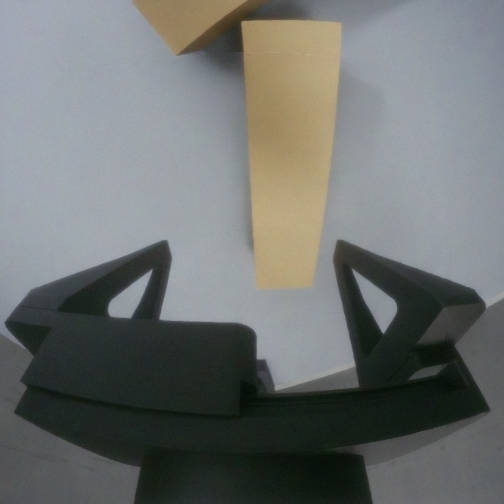

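Call:
{"fn": "execute_actions", "kwargs": {
  "actions": [
    {"arm1":{"joints":{"joint1_rad":-0.335,"joint6_rad":-0.05}}}
  ],
  "cameras": []
}}

Call:
{"fn": "execute_actions", "kwargs": {
  "actions": [
    {"arm1":{"joints":{"joint2_rad":1.745,"joint3_rad":1.115,"joint4_rad":-0.895}}}
  ],
  "cameras": ["arm1_cam_wrist"]
}}

Scene clock: 525.00 s.
Motor temperatures (°C, as the motors report them): arm1=[26 27 40 25 27 27] | arm2=[26 29 39 28 25 27] | arm3=[27 26 41 25 27 29] | arm4=[25 30 39 29 26 25]
arm1.joint_positions: joint1_rad=-0.337 joint2_rad=+1.621 joint3_rad=+1.206 joint4_rad=-1.176 joint5_rad=+0.000 joint6_rad=-0.062 gripper_m=+0.095
arm1.joint_status: all done
arm1.hand: x=+0.3349 y=+0.0455 z=+0.8463 quat_wxyz=(+0.002, +0.933, -0.360, +0.017) (m; scene frame)
arm2.joint_positions: joint1_rad=+0.675 joint2_rad=+1.001 joint3_rad=+0.733 joint4_rad=-1.290 joint5_rad=+0.001 joint6_rad=+0.001 gripper_m=+0.058
arm2.joint_status: not commanded
arm2.hand: x=+0.3288 y=+0.4067 z=+0.9136 quat_wxyz=(-0.001, -0.665, -0.747, +0.005) (m; scene frame)
arm3.joint_positions: joint1_rad=+1.215 joint2_rad=+0.900 joint3_rad=+0.636 joint4_rad=-1.285 joint5_rad=-0.001 joint6_rad=+1.233 gripper_m=+0.093
arm3.joint_status: not commanded
arm3.hand: x=-0.5991 y=+0.3269 z=+0.9053 quat_wxyz=(+0.000, +0.046, -0.999, -0.011) (m; scene frame)
arm4.joint_positions: joint1_rad=+0.005 joint2_rad=+1.704 joint3_rad=+1.378 joint4_rad=-0.341 joint5_rad=+0.001 joint6_rad=-1.993 gripper_m=+0.048
arm4.joint_status: not commanded
arm4.hand: x=-0.0521 y=-0.0516 z=+1.0293 quat_wxyz=(-0.387, +0.898, -0.045, +0.205) (m; scene frame)
pictures: none
No camera images: the call's "cameras" was empty. Leave "cameras" out to get every camera's image.

Scene clock: 526.13 s.
Motor temperatures (°C, as the motors report them): arm1=[26 27 40 25 27 27] | arm2=[26 29 39 28 25 27] | arm3=[27 26 41 25 27 29] | arm4=[25 30 39 29 26 25]
arm1.joint_positions: joint1_rad=-0.337 joint2_rad=+1.760 joint3_rad=+1.102 joint4_rad=-0.908 joint5_rad=+0.000 joint6_rad=-0.062 gripper_m=+0.095
arm1.joint_status: all done
arm1.hand: x=+0.3294 y=+0.0525 z=+0.7512 quat_wxyz=(-0.003, +0.933, -0.360, +0.006) (m; scene frame)
arm2.joint_positions: joint1_rad=+0.675 joint2_rad=+1.001 joint3_rad=+0.733 joint4_rad=-1.290 joint5_rad=+0.001 joint6_rad=+0.001 gripper_m=+0.058
arm2.joint_status: not commanded
arm2.hand: x=+0.3288 y=+0.4067 z=+0.9136 quat_wxyz=(-0.001, -0.665, -0.747, +0.005) (m; scene frame)
arm3.joint_positions: joint1_rad=+1.215 joint2_rad=+0.900 joint3_rad=+0.636 joint4_rad=-1.285 joint5_rad=-0.001 joint6_rad=+1.233 gripper_m=+0.093
arm3.joint_status: not commanded
arm3.hand: x=-0.5991 y=+0.3269 z=+0.9053 quat_wxyz=(+0.000, +0.046, -0.999, -0.011) (m; scene frame)
arm4.joint_positions: joint1_rad=+0.005 joint2_rad=+1.704 joint3_rad=+1.378 joint4_rad=-0.341 joint5_rad=+0.001 joint6_rad=-1.993 gripper_m=+0.048
arm4.joint_status: not commanded
arm4.hand: x=-0.0521 y=-0.0516 z=+1.0293 quat_wxyz=(-0.387, +0.898, -0.045, +0.205) (m; scene frame)
pictures: arm1_cam_wrist
camera_calibration (this result's frames):
arm1_cam_wrist: T_world_to_cam=[[0.677393, 0.735563, 0.00928025, -0.269415], [0.58799, -0.548985, 0.59404, -0.609626], [0.442048, -0.396941, -0.804382, 0.604488], [0, 0, 0, 1]] pos_world=[0.273741, 0.103443, 0.850882]
Images, in order (width x height): arm1_cam_wrist 504x504.

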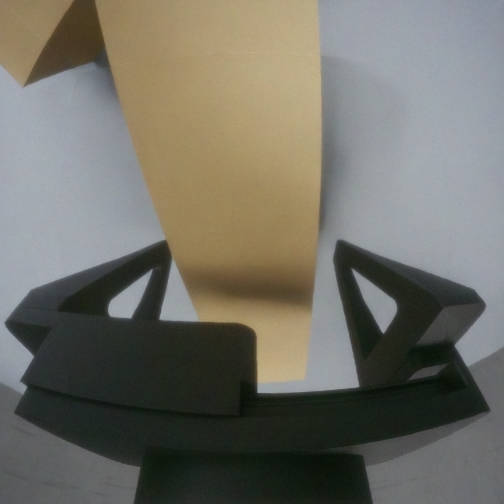

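Call:
{"fn": "execute_actions", "kwargs": {
  "actions": [
    {"arm1":{"joints":{"gripper_m":0.04}}}
  ],
  "cameras": ["arm1_cam_wrist"]
}}

Scene clock: 530.27 s.
Motor temperatures (°C, as the motors report them): arm1=[26 28 39 25 27 27] | arm2=[26 29 39 28 25 27] | arm3=[27 26 41 25 27 29] | arm4=[25 30 39 29 26 25]
arm1.joint_positions: joint1_rad=-0.336 joint2_rad=+1.760 joint3_rad=+1.102 joint4_rad=-0.905 joint5_rad=+0.000 joint6_rad=-0.056 gripper_m=+0.062
arm1.joint_status: gripper_m off_target (ended at +0.062, target +0.040)
arm1.hand: x=+0.3287 y=+0.0528 z=+0.7511 quat_wxyz=(-0.003, +0.932, -0.363, +0.004) (m; scene frame)
arm2.joint_positions: joint1_rad=+0.675 joint2_rad=+1.001 joint3_rad=+0.733 joint4_rad=-1.290 joint5_rad=+0.001 joint6_rad=+0.001 gripper_m=+0.058
arm2.joint_status: not commanded
arm2.hand: x=+0.3288 y=+0.4067 z=+0.9136 quat_wxyz=(-0.001, -0.665, -0.747, +0.005) (m; scene frame)
arm3.joint_positions: joint1_rad=+1.215 joint2_rad=+0.900 joint3_rad=+0.636 joint4_rad=-1.285 joint5_rad=-0.001 joint6_rad=+1.233 gripper_m=+0.093
arm3.joint_status: not commanded
arm3.hand: x=-0.5991 y=+0.3269 z=+0.9053 quat_wxyz=(+0.000, +0.046, -0.999, -0.011) (m; scene frame)
arm4.joint_positions: joint1_rad=+0.005 joint2_rad=+1.704 joint3_rad=+1.378 joint4_rad=-0.341 joint5_rad=+0.001 joint6_rad=-1.993 gripper_m=+0.048
arm4.joint_status: not commanded
arm4.hand: x=-0.0521 y=-0.0516 z=+1.0293 quat_wxyz=(-0.387, +0.898, -0.045, +0.205) (m; scene frame)
pictures: arm1_cam_wrist
camera_calibration (this result's frames):
arm1_cam_wrist: T_world_to_cam=[[0.681875, 0.731417, 0.008696, -0.26996], [0.586076, -0.553415, 0.591816, -0.606549], [0.437677, -0.398448, -0.806026, 0.607635], [0, 0, 0, 1]] pos_world=[0.273615, 0.103891, 0.851083]
Images, in order (width x height): arm1_cam_wrist 504x504.

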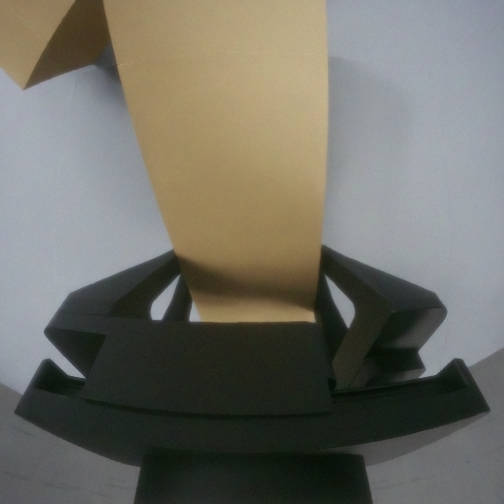

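Call:
{"fn": "execute_actions", "kwargs": {
  "actions": [
    {"arm1":{"joints":{"joint2_rad":1.61,"joint3_rad":1.2,"joint4_rad":-1.165,"gripper_m":0.04}}}
  ],
  "cameras": ["arm1_cam_wrist"]
}}

Scene clock: 535.43 s.
Motor temperatures (°C, as the motors report them): arm1=[26 28 39 25 27 27] | arm2=[26 29 39 28 25 27] | arm3=[27 26 41 25 27 29] | arm4=[25 30 39 29 26 25]
arm1.joint_positions: joint1_rad=-0.336 joint2_rad=+1.626 joint3_rad=+1.148 joint4_rad=-1.153 joint5_rad=+0.000 joint6_rad=-0.056 gripper_m=+0.062
arm1.joint_status: gripper_m off_target (ended at +0.062, target +0.040); the others done
arm1.hand: x=+0.3476 y=+0.0323 z=+0.8251 quat_wxyz=(+0.011, +0.931, -0.363, +0.035) (m; scene frame)
arm2.joint_positions: joint1_rad=+0.675 joint2_rad=+1.001 joint3_rad=+0.733 joint4_rad=-1.290 joint5_rad=+0.001 joint6_rad=+0.001 gripper_m=+0.058
arm2.joint_status: not commanded
arm2.hand: x=+0.3288 y=+0.4067 z=+0.9136 quat_wxyz=(-0.001, -0.665, -0.747, +0.005) (m; scene frame)
arm3.joint_positions: joint1_rad=+1.215 joint2_rad=+0.900 joint3_rad=+0.636 joint4_rad=-1.285 joint5_rad=-0.001 joint6_rad=+1.233 gripper_m=+0.093
arm3.joint_status: not commanded
arm3.hand: x=-0.5991 y=+0.3269 z=+0.9053 quat_wxyz=(+0.000, +0.046, -0.999, -0.011) (m; scene frame)
arm4.joint_positions: joint1_rad=+0.005 joint2_rad=+1.704 joint3_rad=+1.378 joint4_rad=-0.341 joint5_rad=+0.001 joint6_rad=-1.993 gripper_m=+0.048
arm4.joint_status: not commanded
arm4.hand: x=-0.0521 y=-0.0516 z=+1.0293 quat_wxyz=(-0.387, +0.898, -0.045, +0.205) (m; scene frame)
pictures: arm1_cam_wrist
camera_calibration (this result's frames):
arm1_cam_wrist: T_world_to_cam=[[0.682026, 0.731307, 0.00543564, -0.265884], [0.556766, -0.524038, 0.644512, -0.706911], [0.474185, -0.436548, -0.764575, 0.605141], [0, 0, 0, 1]] pos_world=[0.287976, 0.0881674, 0.919733]
Images, in order (width x height): arm1_cam_wrist 504x504.

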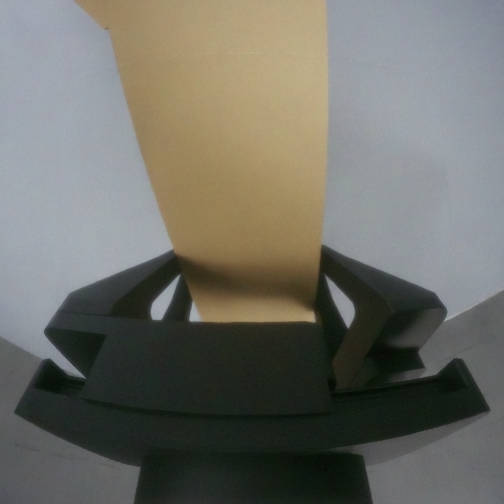

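Call:
{"fn": "execute_actions", "kwargs": {
  "actions": [
    {"arm1":{"joints":{"joint2_rad":1.752,"joint3_rad":1.115,"joint4_rad":-0.895}}}
  ],
  "cameras": []
}}

Call:
{"fn": "execute_actions", "kwargs": {
  "actions": [
    {"arm1":{"joints":{"gripper_m":0.093,"joint6_rad":-0.19}}}
  ],
  "cameras": ["arm1_cam_wrist"]
}}

Call:
{"fn": "execute_actions", "kwargs": {
  "actions": [
    {"arm1":{"joints":{"gripper_m":0.04}}}
  ],
  "cameras": ["arm1_cam_wrist"]
}}

Scene clock: 542.73 s.
Motor temperatures (°C, as the motors report them): arm1=[26 28 40 25 27 27] | arm2=[26 29 39 28 25 27] | arm3=[27 26 41 25 27 29] | arm4=[25 30 39 29 26 25]
arm1.joint_positions: joint1_rad=-0.336 joint2_rad=+1.764 joint3_rad=+1.104 joint4_rad=-0.937 joint5_rad=+0.004 joint6_rad=-0.055 gripper_m=+0.061
arm1.joint_status: all done
arm1.hand: x=+0.3344 y=+0.0478 z=+0.7500 quat_wxyz=(+0.002, +0.931, -0.364, +0.021) (m; scene frame)
arm2.joint_positions: joint1_rad=+0.675 joint2_rad=+1.001 joint3_rad=+0.733 joint4_rad=-1.290 joint5_rad=+0.001 joint6_rad=+0.001 gripper_m=+0.058
arm2.joint_status: not commanded
arm2.hand: x=+0.3288 y=+0.4067 z=+0.9136 quat_wxyz=(-0.001, -0.665, -0.747, +0.005) (m; scene frame)
arm3.joint_positions: joint1_rad=+1.215 joint2_rad=+0.900 joint3_rad=+0.636 joint4_rad=-1.285 joint5_rad=-0.001 joint6_rad=+1.233 gripper_m=+0.093
arm3.joint_status: not commanded
arm3.hand: x=-0.5991 y=+0.3269 z=+0.9053 quat_wxyz=(+0.000, +0.046, -0.999, -0.011) (m; scene frame)
arm4.joint_positions: joint1_rad=+0.005 joint2_rad=+1.704 joint3_rad=+1.378 joint4_rad=-0.341 joint5_rad=+0.001 joint6_rad=-1.993 gripper_m=+0.048
arm4.joint_status: not commanded
arm4.hand: x=-0.0521 y=-0.0516 z=+1.0293 quat_wxyz=(-0.387, +0.898, -0.045, +0.205) (m; scene frame)
pictures: none
No camera images: the call's "cameras" was empty. Leave "cameras" out to get every camera's image.

Scene clock: 543.80 s.
Motor temperatures (°C, as the motors report them): arm1=[26 28 39 25 27 27] | arm2=[26 29 39 28 25 27] | arm3=[27 26 41 25 27 29] | arm4=[25 30 39 29 26 25]
arm1.joint_positions: joint1_rad=-0.336 joint2_rad=+1.764 joint3_rad=+1.104 joint4_rad=-0.908 joint5_rad=+0.003 joint6_rad=-0.177 gripper_m=+0.093
arm1.joint_status: all done
arm1.hand: x=+0.3294 y=+0.0529 z=+0.7499 quat_wxyz=(-0.003, +0.952, -0.306, +0.007) (m; scene frame)
arm2.joint_positions: joint1_rad=+0.675 joint2_rad=+1.001 joint3_rad=+0.733 joint4_rad=-1.290 joint5_rad=+0.001 joint6_rad=+0.001 gripper_m=+0.058
arm2.joint_status: not commanded
arm2.hand: x=+0.3288 y=+0.4067 z=+0.9136 quat_wxyz=(-0.001, -0.665, -0.747, +0.005) (m; scene frame)
arm3.joint_positions: joint1_rad=+1.215 joint2_rad=+0.900 joint3_rad=+0.636 joint4_rad=-1.285 joint5_rad=-0.001 joint6_rad=+1.233 gripper_m=+0.093
arm3.joint_status: not commanded
arm3.hand: x=-0.5991 y=+0.3269 z=+0.9053 quat_wxyz=(+0.000, +0.046, -0.999, -0.011) (m; scene frame)
arm4.joint_positions: joint1_rad=+0.005 joint2_rad=+1.704 joint3_rad=+1.378 joint4_rad=-0.341 joint5_rad=+0.001 joint6_rad=-1.993 gripper_m=+0.048
arm4.joint_status: not commanded
arm4.hand: x=-0.0521 y=-0.0516 z=+1.0293 quat_wxyz=(-0.387, +0.898, -0.045, +0.205) (m; scene frame)
pictures: arm1_cam_wrist
camera_calibration (this result's frames):
arm1_cam_wrist: T_world_to_cam=[[0.588012, 0.808784, 0.0105118, -0.245067], [0.645118, -0.476782, 0.597077, -0.633622], [0.487919, -0.344307, -0.802115, 0.584051], [0, 0, 0, 1]] pos_world=[0.267893, 0.0971999, 0.849373]
Images, in order (width x height): arm1_cam_wrist 504x504.

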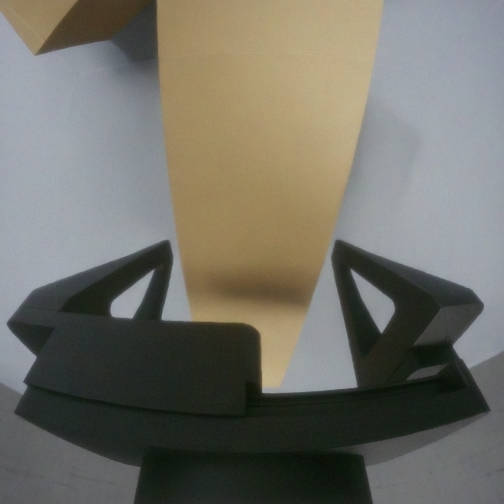

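Scene clock: 544.40 s.
Motor temperatures (°C, as the motors report them): arm1=[26 28 39 25 27 27] | arm2=[26 29 39 28 25 27] | arm3=[27 26 41 25 27 29] | arm4=[25 30 39 29 26 25]
arm1.joint_positions: joint1_rad=-0.336 joint2_rad=+1.764 joint3_rad=+1.104 joint4_rad=-0.905 joint5_rad=+0.002 joint6_rad=-0.182 gripper_m=+0.060
arm1.joint_status: gripper_m off_target (ended at +0.060, target +0.040)
arm1.hand: x=+0.3288 y=+0.0532 z=+0.7499 quat_wxyz=(-0.003, +0.953, -0.304, +0.006) (m; scene frame)
arm2.joint_positions: joint1_rad=+0.675 joint2_rad=+1.001 joint3_rad=+0.733 joint4_rad=-1.290 joint5_rad=+0.001 joint6_rad=+0.001 gripper_m=+0.058
arm2.joint_status: not commanded
arm2.hand: x=+0.3288 y=+0.4067 z=+0.9136 quat_wxyz=(-0.001, -0.665, -0.747, +0.005) (m; scene frame)
arm3.joint_positions: joint1_rad=+1.215 joint2_rad=+0.900 joint3_rad=+0.636 joint4_rad=-1.285 joint5_rad=-0.001 joint6_rad=+1.233 gripper_m=+0.093
arm3.joint_status: not commanded
arm3.hand: x=-0.5991 y=+0.3269 z=+0.9053 quat_wxyz=(+0.000, +0.046, -0.999, -0.011) (m; scene frame)
arm4.joint_positions: joint1_rad=+0.005 joint2_rad=+1.704 joint3_rad=+1.378 joint4_rad=-0.341 joint5_rad=+0.001 joint6_rad=-1.993 gripper_m=+0.048
arm4.joint_status: not commanded
arm4.hand: x=-0.0521 y=-0.0516 z=+1.0293 quat_wxyz=(-0.387, +0.898, -0.045, +0.205) (m; scene frame)
pictures: arm1_cam_wrist
camera_calibration (this result's frames):
arm1_cam_wrist: T_world_to_cam=[[0.584322, 0.811467, 0.00941911, -0.24303], [0.649056, -0.474277, 0.5948, -0.632782], [0.487128, -0.341441, -0.803819, 0.585843], [0, 0, 0, 1]] pos_world=[0.267338, 0.0971276, 0.84958]
Images, in order (width x height): arm1_cam_wrist 504x504.

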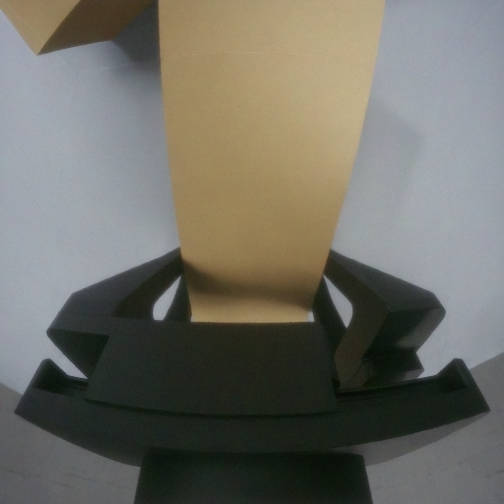

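Call:
{"fn": "execute_actions", "kwargs": {
  "actions": [
    {"arm1":{"joints":{"joint2_rad":1.4,"joint3_rad":1.15,"joint4_rad":-1.3}},"arm4":{"joints":{"joint1_rad":0.257,"joint2_rad":1.9,"joint3_rad":1.44,"joint4_rad":0.5}}}
  ],
  "cameras": []
}}

Call:
{"fn": "execute_actions", "kwargs": {
  "actions": [
    {"arm1":{"joints":{"joint2_rad":1.4,"joint3_rad":0.9,"joint4_rad":0.15,"joint6_rad":0}},"arm4":{"joints":{"joint5_rad":0.18,"joint6_rad":0.35}}}
  ],
  "cameras": []
}}

Call:
{"fn": "execute_actions", "kwargs": {
  "actions": [
    {"arm1":{"joints":{"joint1_rad":0.009,"joint2_rad":1.78,"joint3_rad":1.0,"joint4_rad":0.45}},"arm4":{"joints":{"joint2_rad":2.3,"joint3_rad":1.44,"joint4_rad":0.9}}}
  ],
  "cameras": ["arm1_cam_wrist","arm4_cam_wrist","arm2_cam_wrist"]
}}

Scene clock: 570.57 s.
Motor temperatures (°C, as the motors report them): arm1=[26 29 38 25 27 27] | arm2=[26 29 40 28 25 27] | arm3=[27 26 42 25 27 29] | arm4=[25 30 40 29 26 25]
arm1.joint_positions: joint1_rad=-0.336 joint2_rad=+1.423 joint3_rad=+1.104 joint4_rad=-1.290 joint5_rad=+0.002 joint6_rad=-0.182 gripper_m=+0.060
arm1.joint_status: all done
arm1.hand: x=+0.3807 y=-0.0021 z=+0.8914 quat_wxyz=(+0.007, +0.952, -0.304, +0.025) (m; scene frame)
arm2.joint_positions: joint1_rad=+0.675 joint2_rad=+1.001 joint3_rad=+0.733 joint4_rad=-1.290 joint5_rad=+0.001 joint6_rad=+0.001 gripper_m=+0.058
arm2.joint_status: not commanded
arm2.hand: x=+0.3288 y=+0.4067 z=+0.9136 quat_wxyz=(-0.001, -0.665, -0.747, +0.005) (m; scene frame)
arm3.joint_positions: joint1_rad=+1.215 joint2_rad=+0.900 joint3_rad=+0.636 joint4_rad=-1.285 joint5_rad=-0.001 joint6_rad=+1.233 gripper_m=+0.093
arm3.joint_status: not commanded
arm3.hand: x=-0.5991 y=+0.3269 z=+0.9053 quat_wxyz=(+0.000, +0.046, -0.999, -0.011) (m; scene frame)
arm4.joint_positions: joint1_rad=+0.253 joint2_rad=+1.964 joint3_rad=+1.378 joint4_rad=+0.452 joint5_rad=+0.000 joint6_rad=-1.993 gripper_m=+0.048
arm4.joint_status: all done
arm4.hand: x=-0.1831 y=+0.1093 z=+1.0155 quat_wxyz=(-0.617, +0.751, +0.057, +0.230) (m; scene frame)
pictures: none
No camera images: the call's "cameras" was empty. Leave "cameras" out to get every camera's image.

Scene clock: 573.07 s.
Motor temperatures (°C, as the motors report them): arm1=[26 29 38 25 27 27] | arm2=[26 29 40 28 25 27] | arm3=[27 26 42 25 27 29] | arm4=[25 30 40 29 26 25]
arm1.joint_positions: joint1_rad=-0.336 joint2_rad=+1.428 joint3_rad=+0.864 joint4_rad=+0.102 joint5_rad=+0.002 joint6_rad=-0.013 gripper_m=+0.060
arm1.joint_status: all done
arm1.hand: x=+0.2462 y=+0.1353 z=+0.9407 quat_wxyz=(-0.210, +0.789, -0.325, -0.477) (m; scene frame)
arm2.joint_positions: joint1_rad=+0.675 joint2_rad=+1.001 joint3_rad=+0.733 joint4_rad=-1.290 joint5_rad=+0.001 joint6_rad=+0.001 gripper_m=+0.058
arm2.joint_status: not commanded
arm2.hand: x=+0.3288 y=+0.4067 z=+0.9136 quat_wxyz=(-0.001, -0.665, -0.747, +0.005) (m; scene frame)
arm3.joint_positions: joint1_rad=+1.215 joint2_rad=+0.900 joint3_rad=+0.636 joint4_rad=-1.285 joint5_rad=-0.001 joint6_rad=+1.233 gripper_m=+0.093
arm3.joint_status: not commanded
arm3.hand: x=-0.5991 y=+0.3269 z=+0.9053 quat_wxyz=(+0.000, +0.046, -0.999, -0.011) (m; scene frame)
arm4.joint_positions: joint1_rad=+0.254 joint2_rad=+1.964 joint3_rad=+1.378 joint4_rad=+0.452 joint5_rad=+0.177 joint6_rad=+0.339 gripper_m=+0.048
arm4.joint_status: all done
arm4.hand: x=-0.1556 y=+0.0987 z=+1.0162 quat_wxyz=(-0.501, +0.295, -0.691, -0.429) (m; scene frame)
pictures: none
No camera images: the call's "cameras" was empty. Leave "cameras" out to get every camera's image.

Scene clock: 574.63 s.
Motor temperatures (°C, as the motors report them): arm1=[26 29 38 25 27 27] | arm2=[26 28 40 28 25 27] | arm3=[27 26 42 25 27 29] | arm4=[25 30 40 29 26 25]
arm1.joint_positions: joint1_rad=+0.012 joint2_rad=+1.814 joint3_rad=+0.962 joint4_rad=+0.418 joint5_rad=-0.002 joint6_rad=-0.008 gripper_m=+0.060
arm1.joint_status: all done
arm1.hand: x=+0.0624 y=+0.0050 z=+0.8272 quat_wxyz=(-0.122, +0.827, -0.184, -0.518) (m; scene frame)
arm2.joint_positions: joint1_rad=+0.675 joint2_rad=+1.001 joint3_rad=+0.733 joint4_rad=-1.290 joint5_rad=+0.001 joint6_rad=+0.001 gripper_m=+0.058
arm2.joint_status: not commanded
arm2.hand: x=+0.3288 y=+0.4067 z=+0.9136 quat_wxyz=(-0.001, -0.665, -0.747, +0.005) (m; scene frame)
arm3.joint_positions: joint1_rad=+1.215 joint2_rad=+0.900 joint3_rad=+0.636 joint4_rad=-1.285 joint5_rad=-0.001 joint6_rad=+1.233 gripper_m=+0.093
arm3.joint_status: not commanded
arm3.hand: x=-0.5991 y=+0.3269 z=+0.9053 quat_wxyz=(+0.000, +0.046, -0.999, -0.011) (m; scene frame)
arm4.joint_positions: joint1_rad=+0.253 joint2_rad=+2.351 joint3_rad=+1.398 joint4_rad=+0.863 joint5_rad=+0.182 joint6_rad=+0.357 gripper_m=+0.048
arm4.joint_status: all done
arm4.hand: x=-0.1491 y=+0.1082 z=+0.8241 quat_wxyz=(-0.509, +0.279, -0.682, -0.445) (m; scene frame)
pictures: arm1_cam_wrist, arm2_cam_wrist, arm4_cam_wrist
camera_calibration (this result's frames):
arm1_cam_wrist: T_world_to_cam=[[0.433009, 0.901378, 0.00457784, -0.0360332], [0.794856, -0.379433, -0.473534, 0.345443], [-0.425096, 0.208683, -0.880764, 0.879117], [0, 0, 0, 1]] pos_world=[0.114734, -0.0199049, 0.938039]
arm2_cam_wrist: T_world_to_cam=[[-0.99338, -0.112748, 0.0220096, 0.354666], [-0.0804562, 0.819604, 0.567253, -0.82104], [-0.0819958, 0.561727, -0.823249, 0.673079], [0, 0, 0, 1]] pos_world=[0.34145, 0.334828, 1.01204]
arm4_cam_wrist: T_world_to_cam=[[0.832074, -0.447551, -0.327644, 0.447042], [-0.527765, -0.457103, -0.715906, 0.565852], [0.170637, 0.768606, -0.616546, 0.577413], [0, 0, 0, 1]] pos_world=[-0.171864, 0.014924, 0.907569]
Images, in order (width x height): arm1_cam_wrist 504x504, arm2_cam_wrist 504x504, arm4_cam_wrist 504x504.

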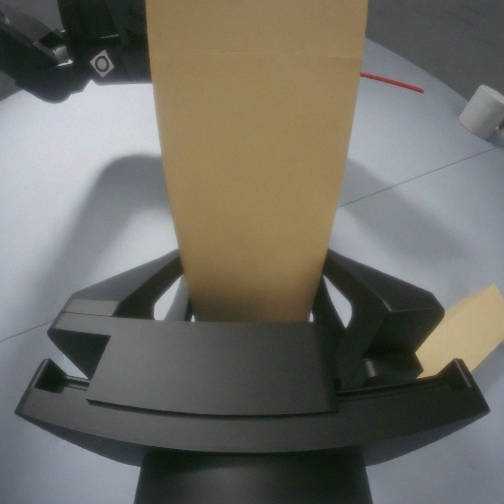

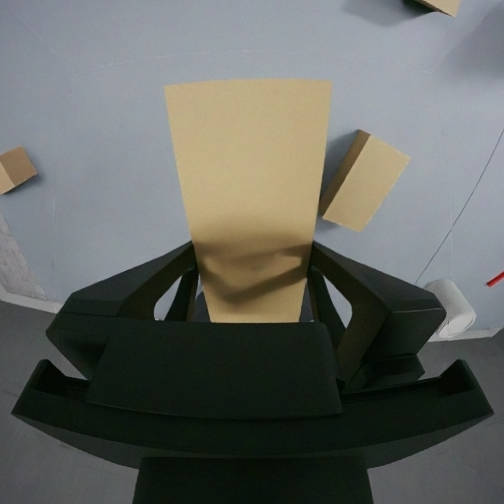

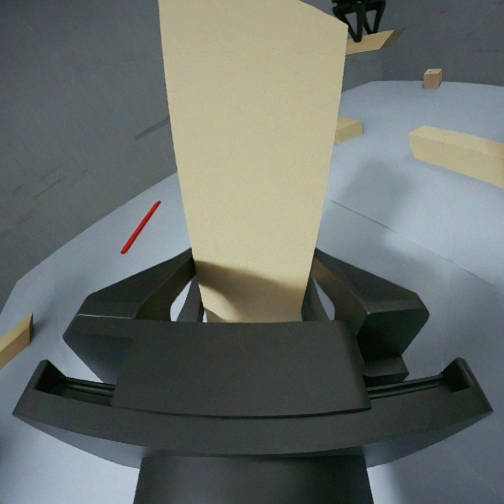

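Call:
{"fn": "execute_actions", "kwargs": {
  "actions": [
    {"arm1":{"joints":{"joint2_rad":1.84,"joint3_rad":1.01,"joint4_rad":0.59}},"arm4":{"joints":{"joint2_rad":2.335,"joint3_rad":1.445,"joint4_rad":1.02}},"arm3":{"joints":{"joint1_rad":0.75,"joint2_rad":1.3,"joint3_rad":0.5,"joint4_rad":0.75,"joint5_rad":0.9,"joint6_rad":0}}}
  ],
  "cameras": ["arm3_cam_wrist"]
}}

Scene clock: 582.30 s.
Motor temperatures (°C, as the motors report them): arm1=[26 29 39 26 27 27] | arm2=[26 28 40 28 25 27] | arm3=[27 26 42 25 27 29] | arm4=[25 31 39 29 26 25]
arm1.joint_positions: joint1_rad=+0.012 joint2_rad=+1.856 joint3_rad=+0.962 joint4_rad=+0.544 joint5_rad=-0.002 joint6_rad=-0.007 gripper_m=+0.060
arm1.joint_status: all done
arm1.hand: x=+0.0532 y=+0.0095 z=+0.8288 quat_wxyz=(-0.130, +0.804, -0.179, -0.552) (m; scene frame)
arm2.joint_positions: joint1_rad=+0.675 joint2_rad=+1.001 joint3_rad=+0.733 joint4_rad=-1.290 joint5_rad=+0.001 joint6_rad=+0.001 gripper_m=+0.058
arm2.joint_status: not commanded
arm2.hand: x=+0.3288 y=+0.4067 z=+0.9136 quat_wxyz=(-0.001, -0.665, -0.747, +0.005) (m; scene frame)
arm3.joint_positions: joint1_rad=+0.759 joint2_rad=+1.297 joint3_rad=+0.492 joint4_rad=+0.726 joint5_rad=+0.898 joint6_rad=+0.010 gripper_m=+0.093
arm3.joint_status: all done
arm3.hand: x=-0.2700 y=+0.3612 z=+1.0034 quat_wxyz=(-0.687, +0.007, -0.726, +0.028) (m; scene frame)
arm4.joint_positions: joint1_rad=+0.253 joint2_rad=+2.351 joint3_rad=+1.398 joint4_rad=+0.972 joint5_rad=+0.182 joint6_rad=+0.357 gripper_m=+0.048
arm4.joint_status: all done
arm4.hand: x=-0.1491 y=+0.1092 z=+0.8505 quat_wxyz=(-0.532, +0.260, -0.650, -0.476) (m; scene frame)
pictures: arm3_cam_wrist
camera_calibration (this result's frames):
arm3_cam_wrist: T_world_to_cam=[[-0.0270441, -0.998458, 0.0484751, 0.302486], [-0.638552, -0.0200546, -0.769317, 0.60774], [0.769103, -0.0517594, -0.637025, 0.988895], [0, 0, 0, 1]] pos_world=[-0.364308, 0.365392, 1.08283]
Images, in order (width x height): arm3_cam_wrist 504x504.

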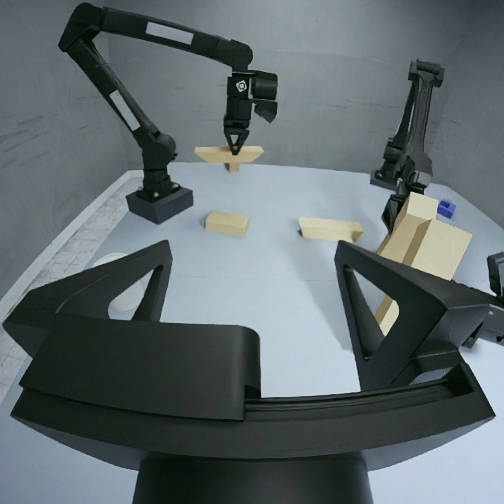

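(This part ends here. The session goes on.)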